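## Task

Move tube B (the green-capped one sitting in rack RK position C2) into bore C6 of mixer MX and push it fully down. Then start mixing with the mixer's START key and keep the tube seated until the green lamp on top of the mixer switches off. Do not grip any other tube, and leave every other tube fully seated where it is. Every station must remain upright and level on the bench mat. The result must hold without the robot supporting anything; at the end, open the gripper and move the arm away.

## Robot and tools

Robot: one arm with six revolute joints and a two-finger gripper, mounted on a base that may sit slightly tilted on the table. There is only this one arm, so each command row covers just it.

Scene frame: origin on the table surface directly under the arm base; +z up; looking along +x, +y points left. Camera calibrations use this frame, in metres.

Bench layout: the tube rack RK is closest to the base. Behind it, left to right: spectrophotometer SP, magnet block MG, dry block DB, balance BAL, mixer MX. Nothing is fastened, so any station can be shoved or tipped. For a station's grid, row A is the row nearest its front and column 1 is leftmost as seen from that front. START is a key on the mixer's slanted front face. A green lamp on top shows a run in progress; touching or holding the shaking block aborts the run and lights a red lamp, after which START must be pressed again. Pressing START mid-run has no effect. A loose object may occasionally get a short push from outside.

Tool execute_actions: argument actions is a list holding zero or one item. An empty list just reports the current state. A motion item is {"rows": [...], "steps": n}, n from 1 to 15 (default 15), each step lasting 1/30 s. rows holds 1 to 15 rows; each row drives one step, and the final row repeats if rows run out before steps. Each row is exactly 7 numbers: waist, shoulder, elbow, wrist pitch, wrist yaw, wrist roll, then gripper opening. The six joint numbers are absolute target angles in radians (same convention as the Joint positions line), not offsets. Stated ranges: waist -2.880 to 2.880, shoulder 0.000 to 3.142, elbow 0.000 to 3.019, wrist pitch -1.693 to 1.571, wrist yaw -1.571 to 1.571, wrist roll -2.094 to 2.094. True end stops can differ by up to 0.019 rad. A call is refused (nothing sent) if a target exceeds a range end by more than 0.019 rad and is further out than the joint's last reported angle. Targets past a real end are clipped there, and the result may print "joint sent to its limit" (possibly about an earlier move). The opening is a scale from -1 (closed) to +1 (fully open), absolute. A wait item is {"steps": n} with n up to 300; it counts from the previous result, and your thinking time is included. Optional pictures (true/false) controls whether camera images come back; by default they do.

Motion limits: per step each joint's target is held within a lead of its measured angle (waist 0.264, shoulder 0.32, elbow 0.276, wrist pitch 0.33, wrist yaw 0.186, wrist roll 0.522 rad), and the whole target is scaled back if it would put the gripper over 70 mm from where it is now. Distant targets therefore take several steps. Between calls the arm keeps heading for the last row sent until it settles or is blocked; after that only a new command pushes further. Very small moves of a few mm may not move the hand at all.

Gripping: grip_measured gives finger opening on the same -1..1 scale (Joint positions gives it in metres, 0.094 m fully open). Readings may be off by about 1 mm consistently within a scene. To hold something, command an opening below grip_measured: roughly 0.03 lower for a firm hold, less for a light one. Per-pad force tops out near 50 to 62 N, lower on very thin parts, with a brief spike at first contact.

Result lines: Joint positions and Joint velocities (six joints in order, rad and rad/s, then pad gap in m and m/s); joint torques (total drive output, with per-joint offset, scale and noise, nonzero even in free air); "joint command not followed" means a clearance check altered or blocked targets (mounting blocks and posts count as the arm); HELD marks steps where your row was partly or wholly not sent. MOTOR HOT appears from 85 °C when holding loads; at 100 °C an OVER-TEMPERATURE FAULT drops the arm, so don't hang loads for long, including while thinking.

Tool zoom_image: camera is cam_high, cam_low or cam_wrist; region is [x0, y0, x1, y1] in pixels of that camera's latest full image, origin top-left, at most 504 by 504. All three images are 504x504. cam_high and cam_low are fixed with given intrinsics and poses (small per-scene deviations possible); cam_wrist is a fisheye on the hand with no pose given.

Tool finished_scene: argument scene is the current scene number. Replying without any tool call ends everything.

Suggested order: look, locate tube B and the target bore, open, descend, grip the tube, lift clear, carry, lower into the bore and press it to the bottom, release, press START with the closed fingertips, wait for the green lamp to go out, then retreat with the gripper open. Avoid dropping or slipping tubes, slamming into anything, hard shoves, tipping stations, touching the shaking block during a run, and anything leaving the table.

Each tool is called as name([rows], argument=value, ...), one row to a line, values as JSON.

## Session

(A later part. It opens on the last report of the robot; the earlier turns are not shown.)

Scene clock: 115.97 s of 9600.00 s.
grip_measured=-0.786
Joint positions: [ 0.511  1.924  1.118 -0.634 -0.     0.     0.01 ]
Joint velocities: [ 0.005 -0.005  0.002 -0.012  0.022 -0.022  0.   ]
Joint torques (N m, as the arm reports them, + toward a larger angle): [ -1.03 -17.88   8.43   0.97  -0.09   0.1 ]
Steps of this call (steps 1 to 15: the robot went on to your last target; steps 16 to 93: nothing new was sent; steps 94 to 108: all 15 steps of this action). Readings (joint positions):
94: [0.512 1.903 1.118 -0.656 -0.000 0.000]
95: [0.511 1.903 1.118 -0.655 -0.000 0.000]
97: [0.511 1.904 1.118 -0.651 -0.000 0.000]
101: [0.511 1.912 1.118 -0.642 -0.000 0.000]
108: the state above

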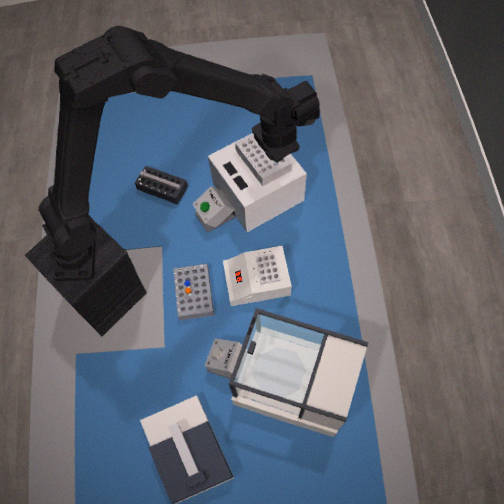

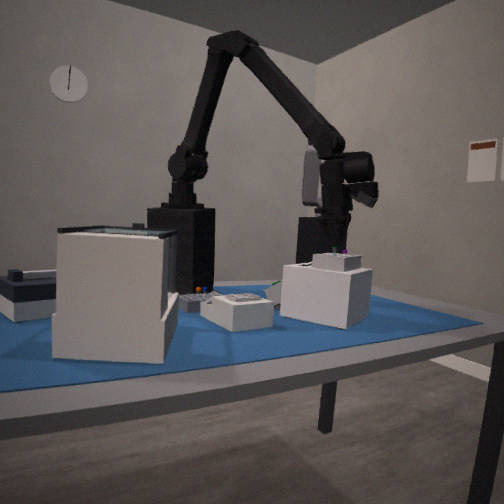

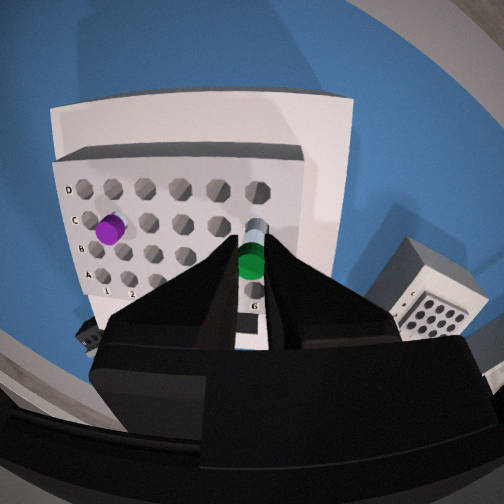

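A bit deeper, then release.

execute_actions([
  {"rows":[[0.5,1.935,1.14,-0.613,0,0.01,-0.805],[0.5,1.938,1.14,-0.611,0,0.01,-0.805],[0.5,1.941,1.14,-0.609,0,0.01,-0.805],[0.5,1.944,1.14,-0.607,0,0.01,-0.805],[0.5,1.947,1.14,-0.605,0,0.01,-0.805],[0.5,1.947,1.14,-0.605,0,0.01,-0.805],[0.5,1.947,1.14,-0.605,0,0.01,-0.805],[0.5,1.947,1.14,-0.605,0,0.01,-0.805],[0.5,1.947,1.14,-0.605,0,0.01,-0.805],[0.51,1.94,1.14,-0.61,0,0.01,-0.805],[0.51,1.94,1.14,-0.61,0,0.01,-0.75],[0.51,1.94,1.14,-0.61,0,0.01,-0.68],[0.51,1.94,1.14,-0.61,0,0.01,-0.6]]},
], pictures=false)

execute_actions([
  {"rows":[[0.51,1.92,1.14,-0.63,0,0.01,-0.6],[0.51,1.91,1.14,-0.64,0,0.01,-0.6],[0.51,1.90,1.14,-0.647,0,0.01,-0.6],[0.51,1.89,1.14,-0.653,0,0.01,-0.6],[0.51,1.88,1.14,-0.66,0,0.01,-0.6],[0.51,1.87,1.14,-0.666,0,0.01,-0.6]]},
])

zoom_image(camera="cam_low", region=[280,170,390,280])

Scene clock: 122.47 s of 9600.00 s.
grip_measured=-0.604
Joint positions: [ 0.511  1.933  1.118 -0.625  0.001  0.     0.019]
Joint velocities: [-0.015 -0.005 -0.017  0.007  0.022 -0.037  0.004]
Joint torques (N m, as the arm reports them, + toward a larger angle): [  0.08 -18.02   8.45   0.86  -0.13   0.11]
Steps of this call (steps 1 to 15: the robot went on to your last target; steps 16 to 180: nothing new was sent; steps 181 to 195: all 15 steps of this action). Readings (joint positions):
181: [0.511 1.924 1.118 -0.634 -0.000 0.000]
182: [0.511 1.924 1.118 -0.634 -0.000 0.000]
184: [0.511 1.925 1.118 -0.632 -0.000 0.000]
188: [0.511 1.932 1.118 -0.625 0.001 0.000]
195: the state above

Scene clock: 122.97 s of 9600.00 s.
grip_measured=-0.602
Joint positions: [ 0.511  1.881  1.118 -0.65   0.001  0.     0.019]
Joint velocities: [-0.005  0.015 -0.017 -0.002 -0.051 -0.022 -0.001]
Joint torques (N m, as the arm reports them, + toward a larger angle): [  0.05 -19.6    8.95  -0.19  -0.13   0.11]
Steps of this call (steps 1 to 15: all 15 steps of this action). Readings (joint positions):
1: [0.511 1.933 1.118 -0.625 0.001 0.000]
2: [0.511 1.933 1.118 -0.625 0.001 0.000]
4: [0.511 1.930 1.118 -0.630 0.001 0.000]
8: [0.511 1.907 1.118 -0.649 0.001 0.000]
15: the state above

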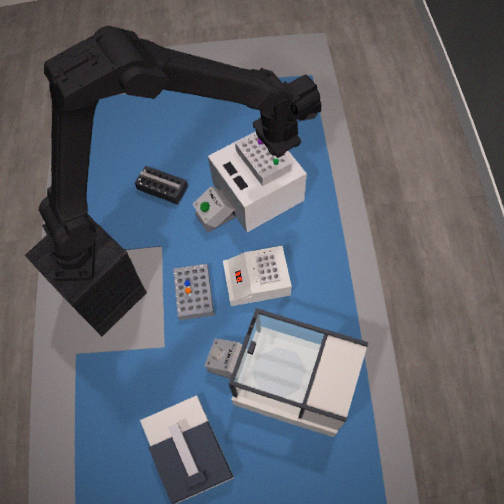

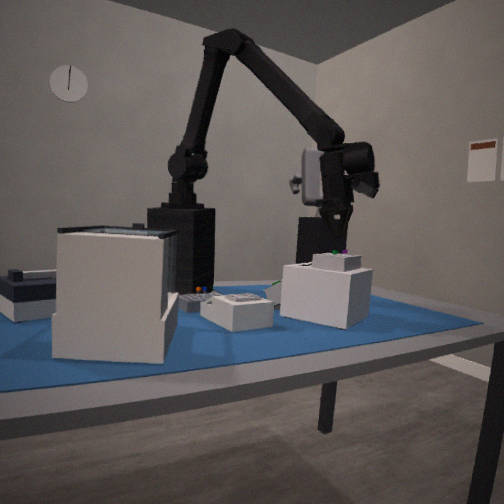

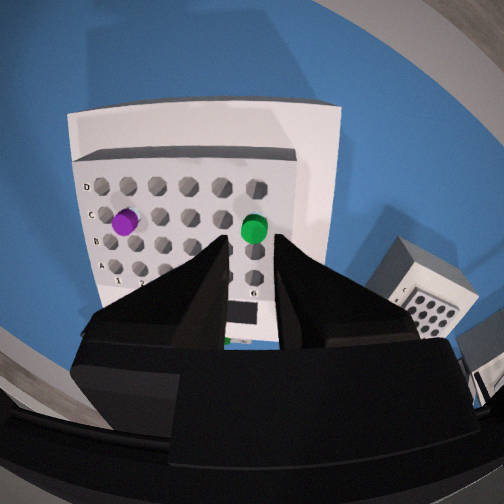

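Region (280, 170, 390, 280) of cam_low's 504x504 image, scaled by 4.582, with more detail than that image has.

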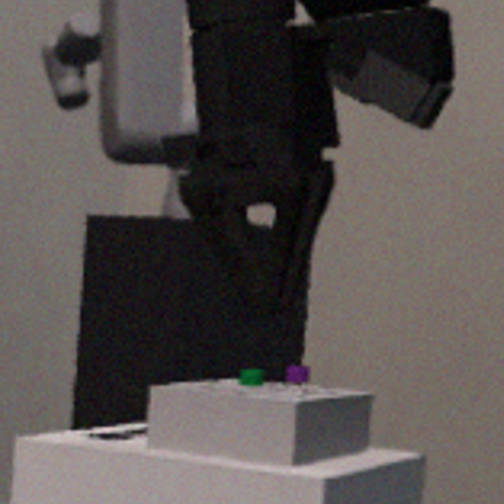

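execute_actions([
  {"rows":[[0.51,1.89,1.14,-0.64,0,0.01,-0.8],[0.51,1.90,1.14,-0.635,0,0.01,-1],[0.51,1.905,1.14,-0.63,0,0.01,-1],[0.51,1.91,1.14,-0.626,0,0.01,-1],[0.51,1.917,1.14,-0.622,0,0.01,-1],[0.51,1.924,1.14,-0.618,0,0.01,-1],[0.51,1.93,1.14,-0.614,0,0.01,-1],[0.51,1.936,1.14,-0.61,0,0.01,-1],[0.51,1.942,1.14,-0.607,0,0.01,-1],[0.51,1.947,1.14,-0.605,0,0.01,-1]]},
], pictures=false)

execute_actions([
  {"rows":[[0.51,1.95,1.14,-0.604,0,0.01,-1],[0.51,1.953,1.14,-0.603,0,0.01,-1],[0.51,1.956,1.14,-0.603,0,0.01,-1],[0.51,1.959,1.14,-0.603,0,0.01,-1],[0.51,1.962,1.14,-0.603,0,0.01,-1],[0.51,1.965,1.14,-0.603,0,0.01,-1],[0.51,1.968,1.14,-0.603,0,0.01,-1],[0.51,1.971,1.14,-0.603,0,0.01,-1],[0.51,1.974,1.14,-0.603,0,0.01,-1]]},
])

zoom_image(camera="cam_low", region=[280,170,390,280])

Scene clock: 126.97 s of 9600.00 s.
grip_measured=-0.981
Joint positions: [ 0.511  1.944  1.118 -0.624  0.001  0.     0.001]
Joint velocities: [-0.005 -0.015 -0.017  0.051  0.007 -0.037  0.   ]
Joint torques (N m, as the arm reports them, + toward a larger angle): [ -0.28 -18.67   8.31   0.8   -0.12   0.12]
Steps of this call (steps 1 to 15: the robot went on to your last target; steps 16 to 105: nothing new was sent; steps 106 to 120: all 15 steps of this action). Readings (joint positions):
106: [0.511 1.881 1.118 -0.651 0.001 0.000]
107: [0.511 1.881 1.118 -0.651 0.001 0.000]
109: [0.511 1.885 1.118 -0.649 0.001 0.000]
113: [0.511 1.907 1.118 -0.636 0.001 0.000]
120: the state above

Scene clock: 127.47 s of 9600.00 s.
grip_measured=-0.981
Joint positions: [ 0.511  1.945  1.118 -0.622  0.001  0.     0.001]
Joint velocities: [-0.015 -0.005 -0.012 -0.017 -0.066 -0.066 -0.   ]
Joint torques (N m, as the arm reports them, + toward a larger angle): [  0.28 -15.92   8.33   0.96  -0.14   0.12]
Steps of this call (steps 1 to 15: all 15 steps of this action). Readings (joint positions):
1: [0.511 1.944 1.118 -0.622 0.001 0.000]
2: [0.511 1.944 1.118 -0.622 0.001 0.000]
4: [0.511 1.944 1.118 -0.622 0.001 0.000]
8: [0.511 1.944 1.118 -0.622 0.001 0.000]
15: the state above

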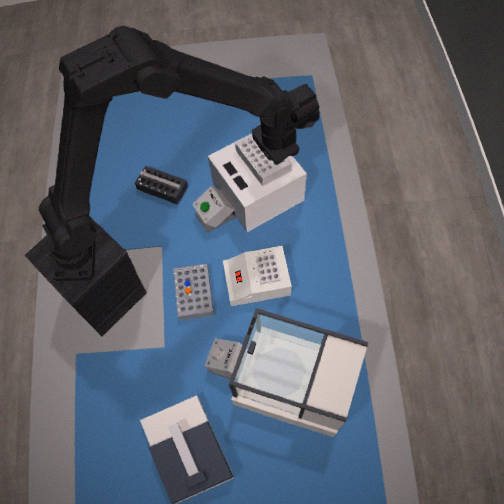

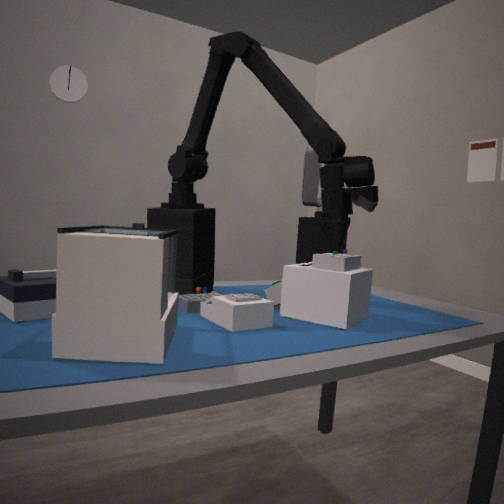

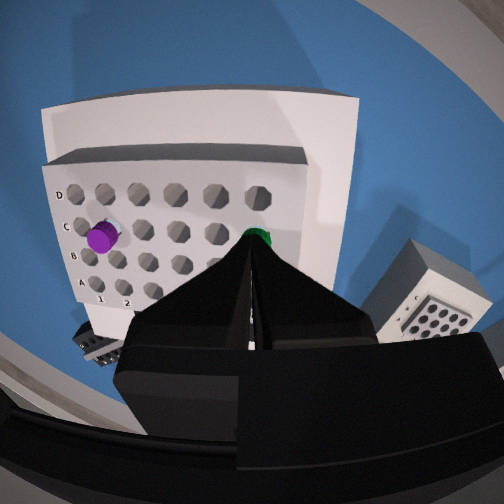

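Region (280, 170, 390, 280) of cam_low's 504x504 image, scaled by 4.582, with more detail than that image has.

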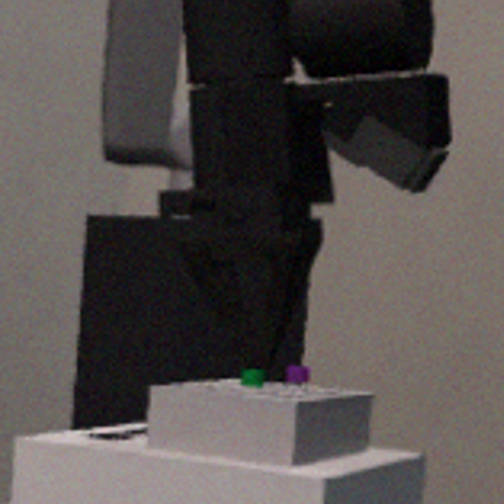

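execute_actions([
  {"rows":[[0.51,1.92,1.14,-0.63,0,0.01,-1],[0.51,1.89,1.14,-0.65,0,0.01,-1],[0.51,1.86,1.13,-0.67,0,0.01,-1],[0.52,1.83,1.11,-0.69,0,0.01,-1],[0.53,1.80,1.08,-0.70,0,0.01,-1],[0.54,1.77,1.05,-0.71,0,0.01,-1],[0.55,1.74,1.02,-0.72,0,0.01,-1],[0.56,1.71,0.99,-0.72,0,0.01,-1],[0.57,1.68,0.96,-0.72,0,0.01,-1],[0.58,1.65,0.93,-0.72,0,0.01,-1],[0.59,1.62,0.9,-0.72,0,0.01,-1],[0.6,1.59,0.87,-0.72,0,0.01,-1],[0.61,1.57,0.84,-0.72,0,0.01,-1],[0.61,1.55,0.81,-0.72,0,0.01,-1],[0.61,1.53,0.78,-0.72,0,0.01,-1]]},
], pictures=false)

execute_actions([
  {"rows":[[0.61,1.52,0.75,-0.71,0,0.01,-1],[0.61,1.52,0.72,-0.69,0,0.01,-1],[0.61,1.52,0.69,-0.67,0,0.01,-1],[0.61,1.53,0.67,-0.64,0,0.01,-1],[0.61,1.54,0.65,-0.61,0,0.01,-1],[0.61,1.56,0.64,-0.58,0,0.01,-1],[0.61,1.58,0.635,-0.55,0,0.01,-1],[0.61,1.6,0.635,-0.52,0,0.01,-1],[0.61,1.62,0.635,-0.49,0,0.01,-1],[0.61,1.635,0.635,-0.465,0,0.01,-1]]},
])

Scene clock: 136.50 s of 9600.00 s.
grip_measured=-0.981
Joint positions: [ 0.597  1.552  0.837 -0.703  0.001  0.001  0.001]
Joint velocities: [ 0.288 -0.679 -0.808 -0.007 -0.095 -0.051  0.   ]
Joint torques (N m, as the arm reports them, + toward a larger angle): [ -1.08 -11.71   6.48  -0.17  -0.07   0.1 ]
Steps of this call (steps 1 to 15: the robot went on to your last target; steps 16 to 256: nothing new was sent; steps 257 to 271: all 15 steps of this action). Readings (joint positions):
257: [0.511 1.943 1.118 -0.622 0.001 0.000]
258: [0.511 1.940 1.118 -0.625 0.001 0.000]
260: [0.511 1.922 1.115 -0.646 0.001 0.000]
264: [0.518 1.802 1.041 -0.687 0.001 0.001]
271: the state above

Scene clock: 137.00 s of 9600.00 s.
grip_measured=-0.981
Joint positions: [ 0.61   1.647  0.621 -0.489  0.     0.001  0.001]
Joint velocities: [-0.015 -0.005  0.007  0.076  0.037  0.007 -0.   ]
Joint torques (N m, as the arm reports them, + toward a larger angle): [ -0.69 -12.89   6.16   0.93  -0.09   0.1 ]
Steps of this call (steps 1 to 15: all 15 steps of this action). Readings (joint positions):
1: [0.605 1.532 0.808 -0.703 0.000 0.001]
2: [0.609 1.516 0.779 -0.703 0.000 0.001]
4: [0.610 1.507 0.719 -0.688 0.000 0.001]
8: [0.610 1.552 0.630 -0.602 0.000 0.001]
15: the state above

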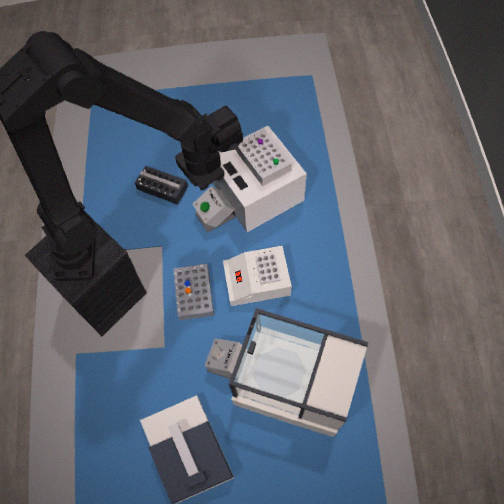

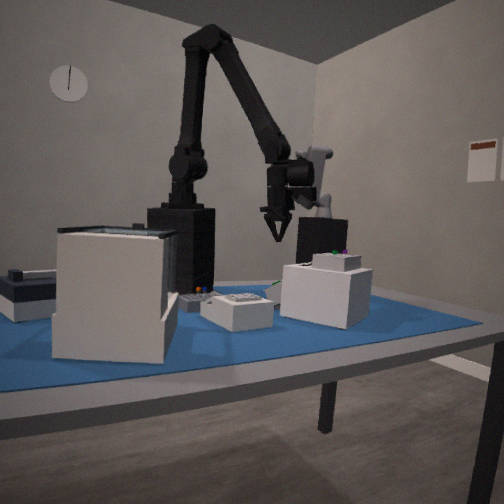

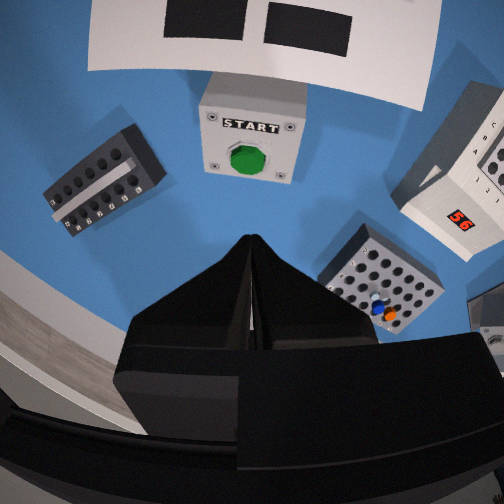

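execute_actions([
  {"rows":[[0.61,1.66,0.63,-0.445,0,0.01,-1],[0.61,1.685,0.63,-0.42,0,0.01,-1],[0.61,1.71,0.63,-0.395,0,0.01,-1],[0.61,1.735,0.63,-0.37,0,0.01,-1],[0.61,1.76,0.63,-0.345,0,0.01,-1],[0.61,1.785,0.63,-0.32,0,0.01,-1],[0.61,1.81,0.63,-0.295,0,0.01,-1],[0.61,1.835,0.63,-0.27,0,0.01,-1],[0.61,1.855,0.63,-0.25,0,0.01,-1],[0.61,1.87,0.63,-0.235,0,0.01,-1]]},
])

zoom_image(camera="cam_low", region=[230,200,340,310])

Scene clock: 145.17 s of 9600.00 s.
grip_measured=-0.981
Joint positions: [ 0.61   1.887  0.621 -0.261  0.     0.001  0.001]
Joint velocities: [-0.024 -0.015 -0.007  0.042 -0.037  0.007 -0.001]
Joint torques (N m, as the arm reports them, + toward a larger angle): [ -0.24 -15.28   4.04   0.93  -0.09   0.11]
Steps of this call (steps 1 to 15: the robot went on to your last target; steps 16 to 230: nothing new was sent; steps 231 to 245: all 15 steps of this action). Readings (joint positions):
231: [0.610 1.647 0.621 -0.480 0.000 0.001]
232: [0.610 1.650 0.621 -0.470 0.000 0.001]
234: [0.610 1.672 0.621 -0.429 0.000 0.001]
238: [0.610 1.773 0.621 -0.331 0.000 0.001]
245: the state above

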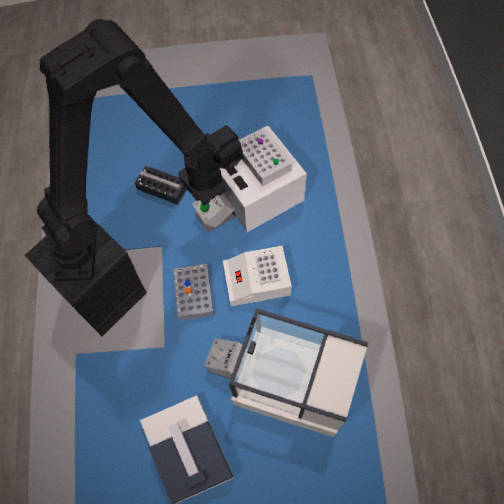

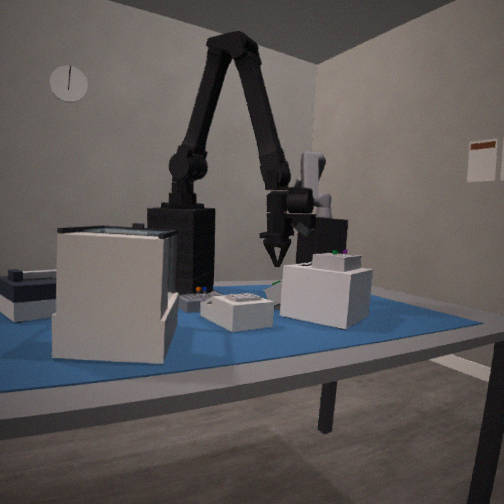

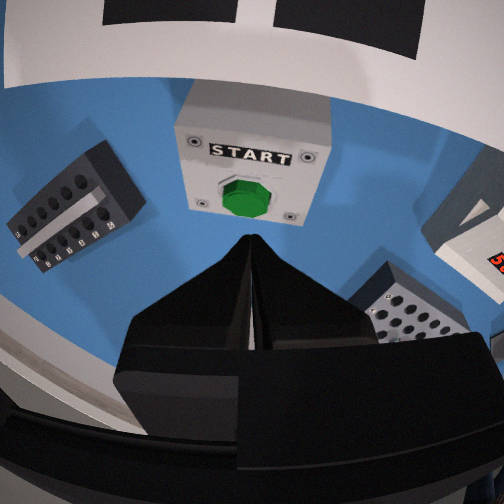

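Region (230, 200, 340, 310) of cam_low's 504x504 image, scaled by 4.582, with more detail than that image has.

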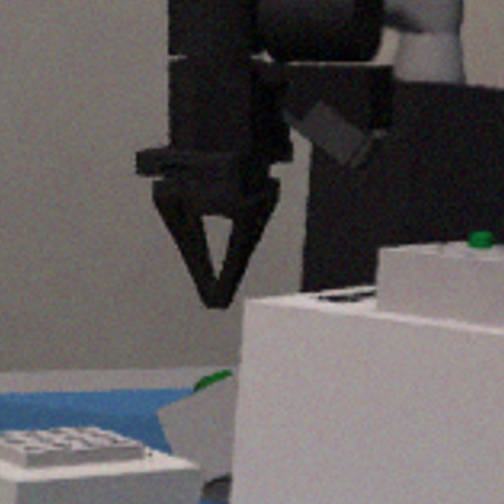

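execute_actions([
  {"rows":[[0.61,1.9,0.64,-0.225,0,0.01,-1],[0.61,1.915,0.643,-0.21,0,0.01,-1],[0.61,1.93,0.646,-0.195,0,0.01,-1],[0.61,1.945,0.649,-0.18,0,0.01,-1],[0.61,1.96,0.652,-0.165,0,0.01,-1],[0.61,1.975,0.655,-0.15,0,0.01,-1],[0.61,1.99,0.655,-0.14,0,0.01,-1],[0.61,2.0,0.655,-0.13,0,0.01,-1]]},
])

zoom_image(camera="cam_low", region=[230,200,340,310])

Scene clock: 156.13 s of 9600.00 s.
grip_measured=-0.981
Joint positions: [ 0.61   2.005  0.641 -0.149  0.     0.001  0.001]
Joint velocities: [-0.015  0.005 -0.012  0.037 -0.007 -0.022 -0.   ]
Joint torques (N m, as the arm reports them, + toward a larger angle): [ -0.37 -14.38   3.56   0.75  -0.1    0.11]
Steps of this call (steps 1 to 15: the robot went on to your last target; steps 16 to 314: nothing new was sent; steps 315 to 329: all 15 steps of this action). Readings (joint positions):
315: [0.610 1.886 0.621 -0.251 0.000 0.001]
316: [0.610 1.888 0.621 -0.246 0.000 0.001]
318: [0.610 1.903 0.624 -0.223 0.000 0.001]
322: [0.610 1.965 0.638 -0.168 0.000 0.001]
329: the state above

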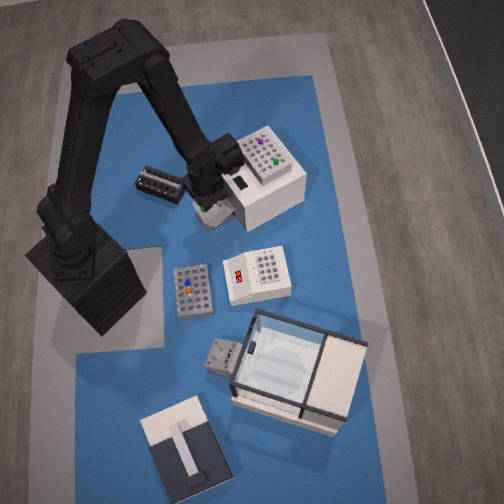

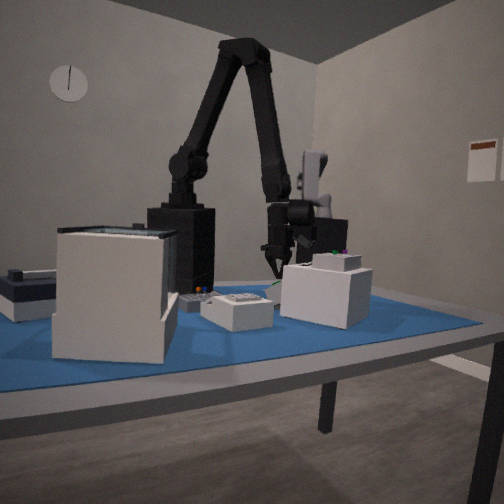

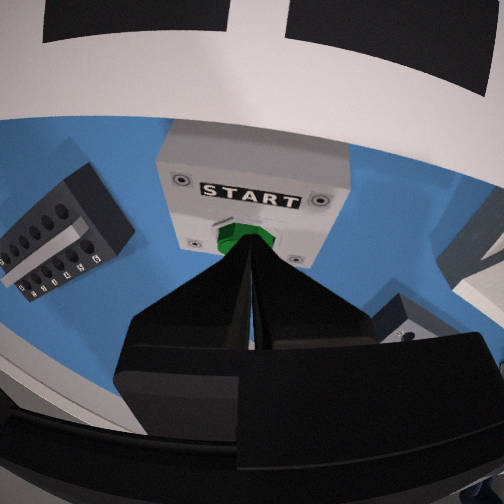

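Region (230, 200, 340, 310) of cam_low's 504x504 image, scaled by 4.582, with more detail than that image has.

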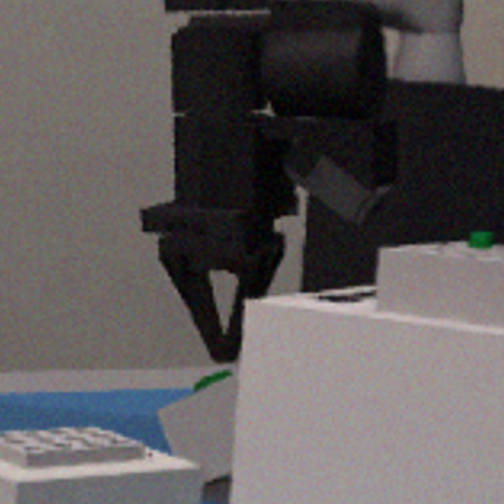

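execute_actions([
  {"rows":[[0.61,2.01,0.655,-0.128,0,0.01,-1],[0.61,2.015,0.655,-0.126,0,0.01,-1],[0.61,2.02,0.655,-0.123,0,0.01,-1],[0.61,2.025,0.655,-0.12,0,0.01,-1],[0.61,2.03,0.655,-0.117,0,0.01,-1],[0.61,2.035,0.655,-0.114,0,0.01,-1],[0.61,2.04,0.655,-0.111,0,0.01,-1],[0.61,2.045,0.655,-0.108,0,0.01,-1],[0.61,2.05,0.655,-0.105,0,0.01,-1],[0.61,2.055,0.655,-0.102,0,0.01,-1],[0.61,2.06,0.655,-0.1,0,0.01,-1],[0.61,2.065,0.655,-0.1,0,0.01,-1]]},
])

Scene clock: 159.57 s of 9600.00 s.
grip_measured=-0.981
Joint positions: [ 0.61   2.033  0.643 -0.12   0.001  0.001  0.001]
Joint velocities: [-0.015 -0.015 -0.022 -0.007 -0.022 -0.051  0.   ]
Joint torques (N m, as the arm reports them, + toward a larger angle): [ -0.33 -11.01   3.33   0.96  -0.14   0.1 ]
Steps of this call (steps 1 to 15: the robot went on to your last target; steps 16 to 88: nothing new was sent; steps 89 to 103: all 15 steps of this action). Readings (joint positions):
89: [0.610 2.005 0.641 -0.149 0.000 0.001]
90: [0.610 2.005 0.641 -0.148 0.000 0.001]
92: [0.610 2.007 0.641 -0.143 0.000 0.001]
96: [0.610 2.023 0.641 -0.131 0.000 0.001]
103: the state above

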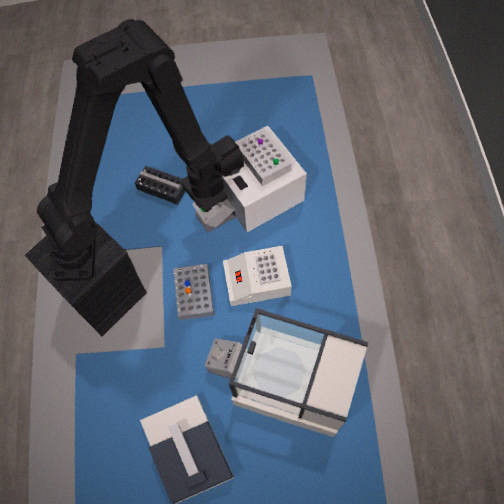

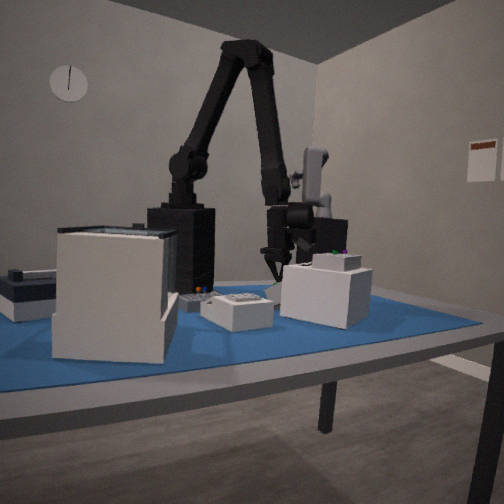

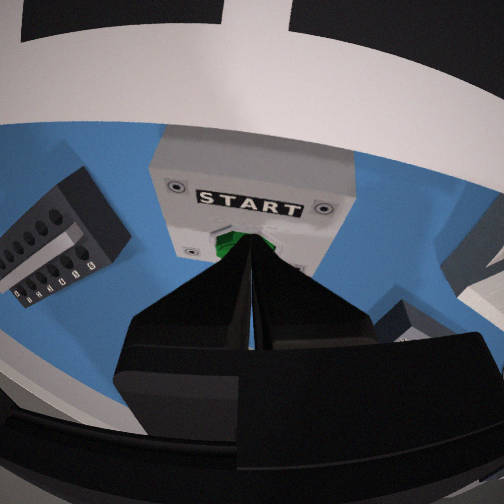

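execute_actions([
  {"rows":[[0.61,2.07,0.655,-0.1,0,0.01,-1],[0.61,2.075,0.655,-0.1,0,0.01,-1],[0.61,2.08,0.655,-0.1,0,0.01,-1],[0.61,2.085,0.655,-0.1,0,0.01,-1],[0.61,2.09,0.655,-0.1,0,0.01,-1]],"steps":10},
])

zoom_image(camera="cam_low", region=[230,200,340,310])

Scene clock: 161.97 s of 9600.00 s.
grip_measured=-0.981
Joint positions: [ 0.61   2.042  0.646 -0.116  0.003  0.001  0.001]
Joint velocities: [-0.015 -0.005  0.007  0.012 -0.081  0.037  0.   ]
Joint torques (N m, as the arm reports them, + toward a larger angle): [ -0.47 -10.13   3.     0.81  -0.21   0.1 ]
Steps of this call (steps 1 to 15: the robot went on to your last target; steps 16 to 62: nothing new was sent; steps 63 to 72: all 10 steps of this action). Readings (joint positions):
63: [0.610 2.033 0.643 -0.120 0.001 0.001]
64: [0.610 2.035 0.643 -0.119 0.001 0.001]
66: [0.610 2.039 0.644 -0.117 0.002 0.001]
70: [0.610 2.042 0.646 -0.116 0.003 0.001]
72: the state above

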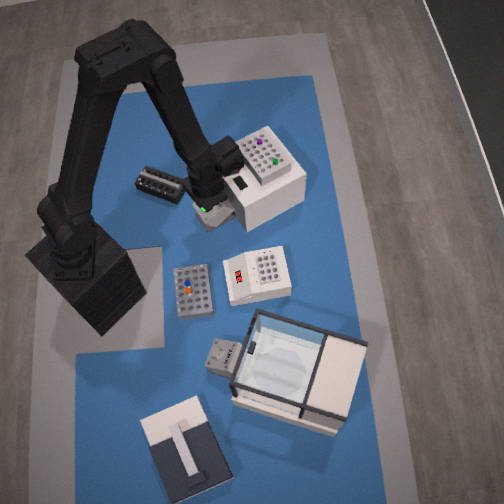

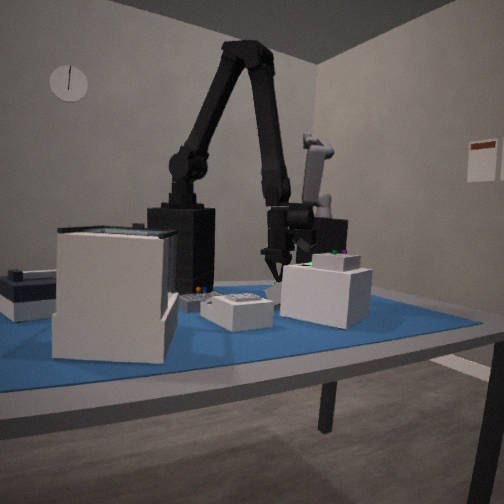

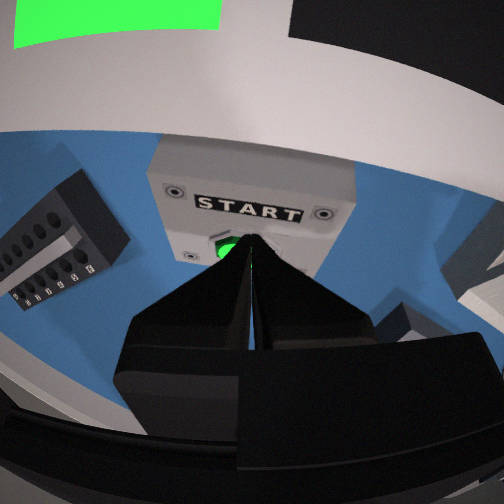

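Region (230, 200, 340, 310) of cam_low's 504x504 image, scaled by 4.582, with more detail than that image has.

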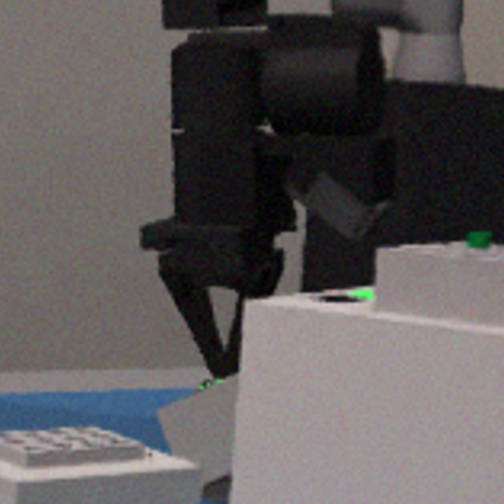

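execute_actions([
  {"rows":[[0.61,2.03,0.64,-0.14,0,0.01,-1],[0.61,2.0,0.635,-0.17,0,0.01,-1],[0.61,1.97,0.63,-0.2,0,0.01,-1],[0.61,1.935,0.62,-0.235,0,0.01,-1],[0.61,1.9,0.61,-0.27,0,0.01,-1],[0.61,1.865,0.6,-0.305,0,0.01,-1],[0.61,1.83,0.59,-0.34,0,0.01,-1],[0.61,1.795,0.58,-0.375,0,0.01,-1],[0.61,1.76,0.57,-0.41,0,0.01,-1],[0.61,1.725,0.56,-0.445,0,0.01,-1],[0.61,1.69,0.55,-0.48,0,0.01,-1],[0.61,1.655,0.54,-0.51,0,0.01,-1],[0.61,1.62,0.53,-0.54,0,0.01,-1],[0.61,1.58,0.52,-0.57,0,0.01,-1],[0.61,1.5,0.51,-0.6,0,0.01,-1]]},
], pictures=false)

execute_actions([
  {"steps":150},
])

Scene clock: 165.40 s of 9600.00 s.
grip_measured=-0.981
Joint positions: [ 0.61   1.608  0.532 -0.526  0.001  0.001  0.001]
Joint velocities: [ 0.005 -1.216 -0.31  -0.877  0.007 -0.037  0.   ]
Joint torques (N m, as the arm reports them, + toward a larger angle): [ -0.55 -14.26   4.35  -0.4   -0.14   0.1 ]
Steps of this call (steps 1 to 15: the robot went on to your last target; steps 16 to 88: nothing new was sent; steps 89 to 103: all 15 steps of this action). Readings (joint positions):
89: [0.610 2.039 0.646 -0.118 0.003 0.001]
90: [0.610 2.032 0.645 -0.128 0.002 0.001]
92: [0.610 2.004 0.640 -0.168 0.001 0.001]
96: [0.610 1.884 0.600 -0.295 0.001 0.001]
103: the state above

Scene clock: 170.40 s of 9600.00 s.
grip_measured=-0.981
Joint positions: [ 0.61   1.493  0.508 -0.585  0.001  0.001  0.001]
Joint velocities: [ 0.005 -0.015  0.022  0.002 -0.022 -0.007 -0.001]
Joint torques (N m, as the arm reports them, + toward a larger angle): [-0.58 -9.26  5.55 -0.44 -0.13  0.11]
Steps of this call (steps 1 to 30: the robot went on to your last target; steps 31 to 150: nothing new was sent). Readings (joint positions):
1: [0.610 1.566 0.521 -0.551 0.001 0.001]
2: [0.610 1.529 0.513 -0.568 0.001 0.001]
4: [0.610 1.487 0.509 -0.582 0.001 0.001]
8: [0.610 1.487 0.508 -0.585 0.001 0.001]
150: the state above
The arm was judged still, so your last target was given up. Only a new action makes it travel on or press farther. Fingers that are still opening or closing keep moving.

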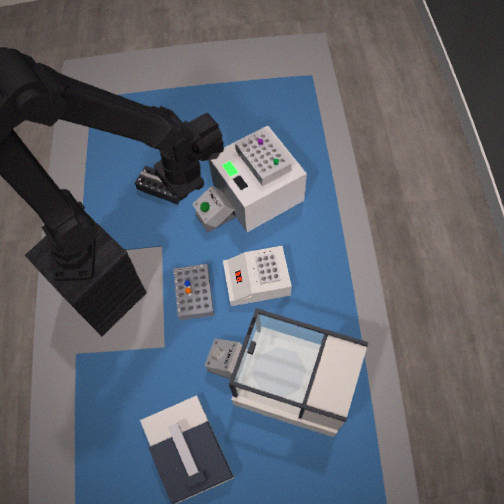

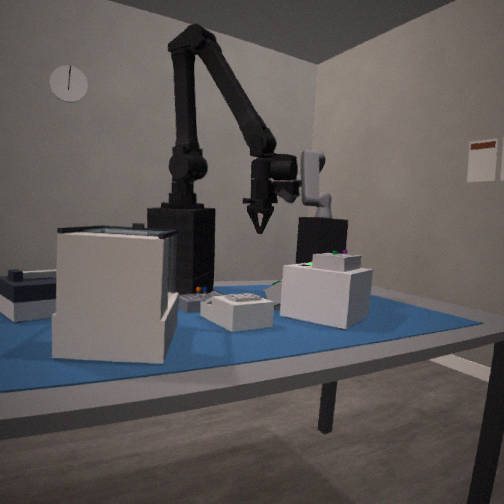

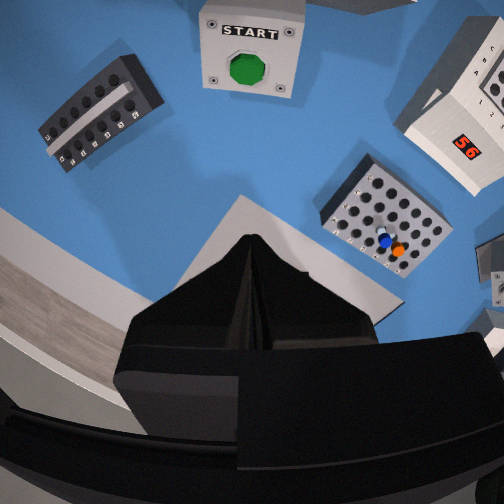

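execute_actions([
  {"steps":150},
])

zoom_image(camera="cam_low", region=[175,230,375,330])

Scene clock: 175.40 s of 9600.00 s.
grip_measured=-0.981
Joint positions: [ 0.61   1.493  0.508 -0.585  0.001  0.001  0.001]
Joint velocities: [-0.015  0.005 -0.012  0.022 -0.11   0.007  0.   ]
Joint torques (N m, as the arm reports them, + toward a larger angle): [-0.51 -9.08  5.55 -0.41 -0.13  0.1 ]
Steps of this call (steps 1 to 150: nothing new was sent). Readings (joint positions):
1: [0.610 1.493 0.508 -0.585 0.001 0.001]
2: [0.610 1.493 0.508 -0.585 0.001 0.001]
4: [0.610 1.493 0.508 -0.585 0.001 0.001]
8: [0.610 1.493 0.508 -0.585 0.001 0.001]
150: the state above

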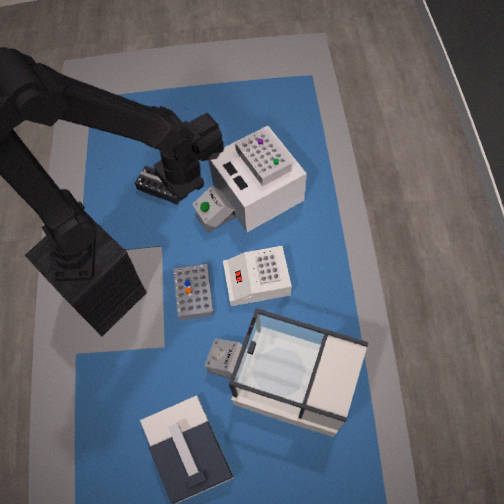

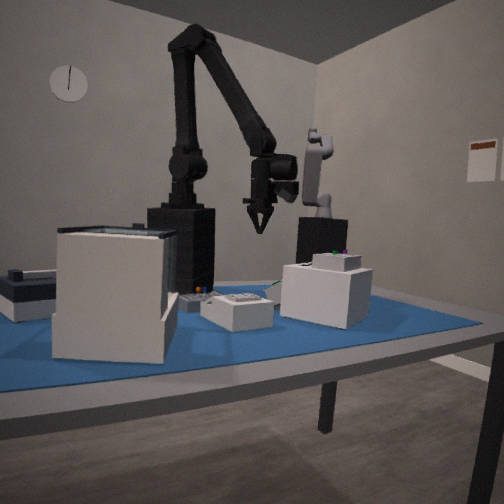

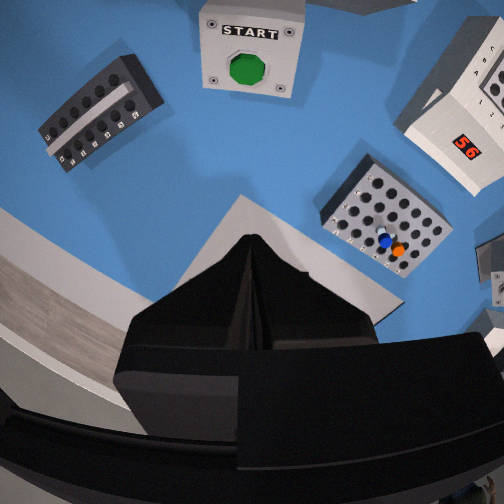

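Region (175, 230, 375, 330) of cam_low's 504x504 image, scaled by 2.520, with more detail than that image has.

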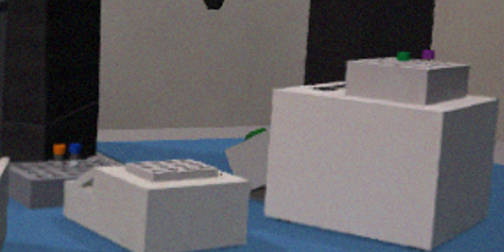

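finished_scene(scene=2)

The scene is finished: the task was done.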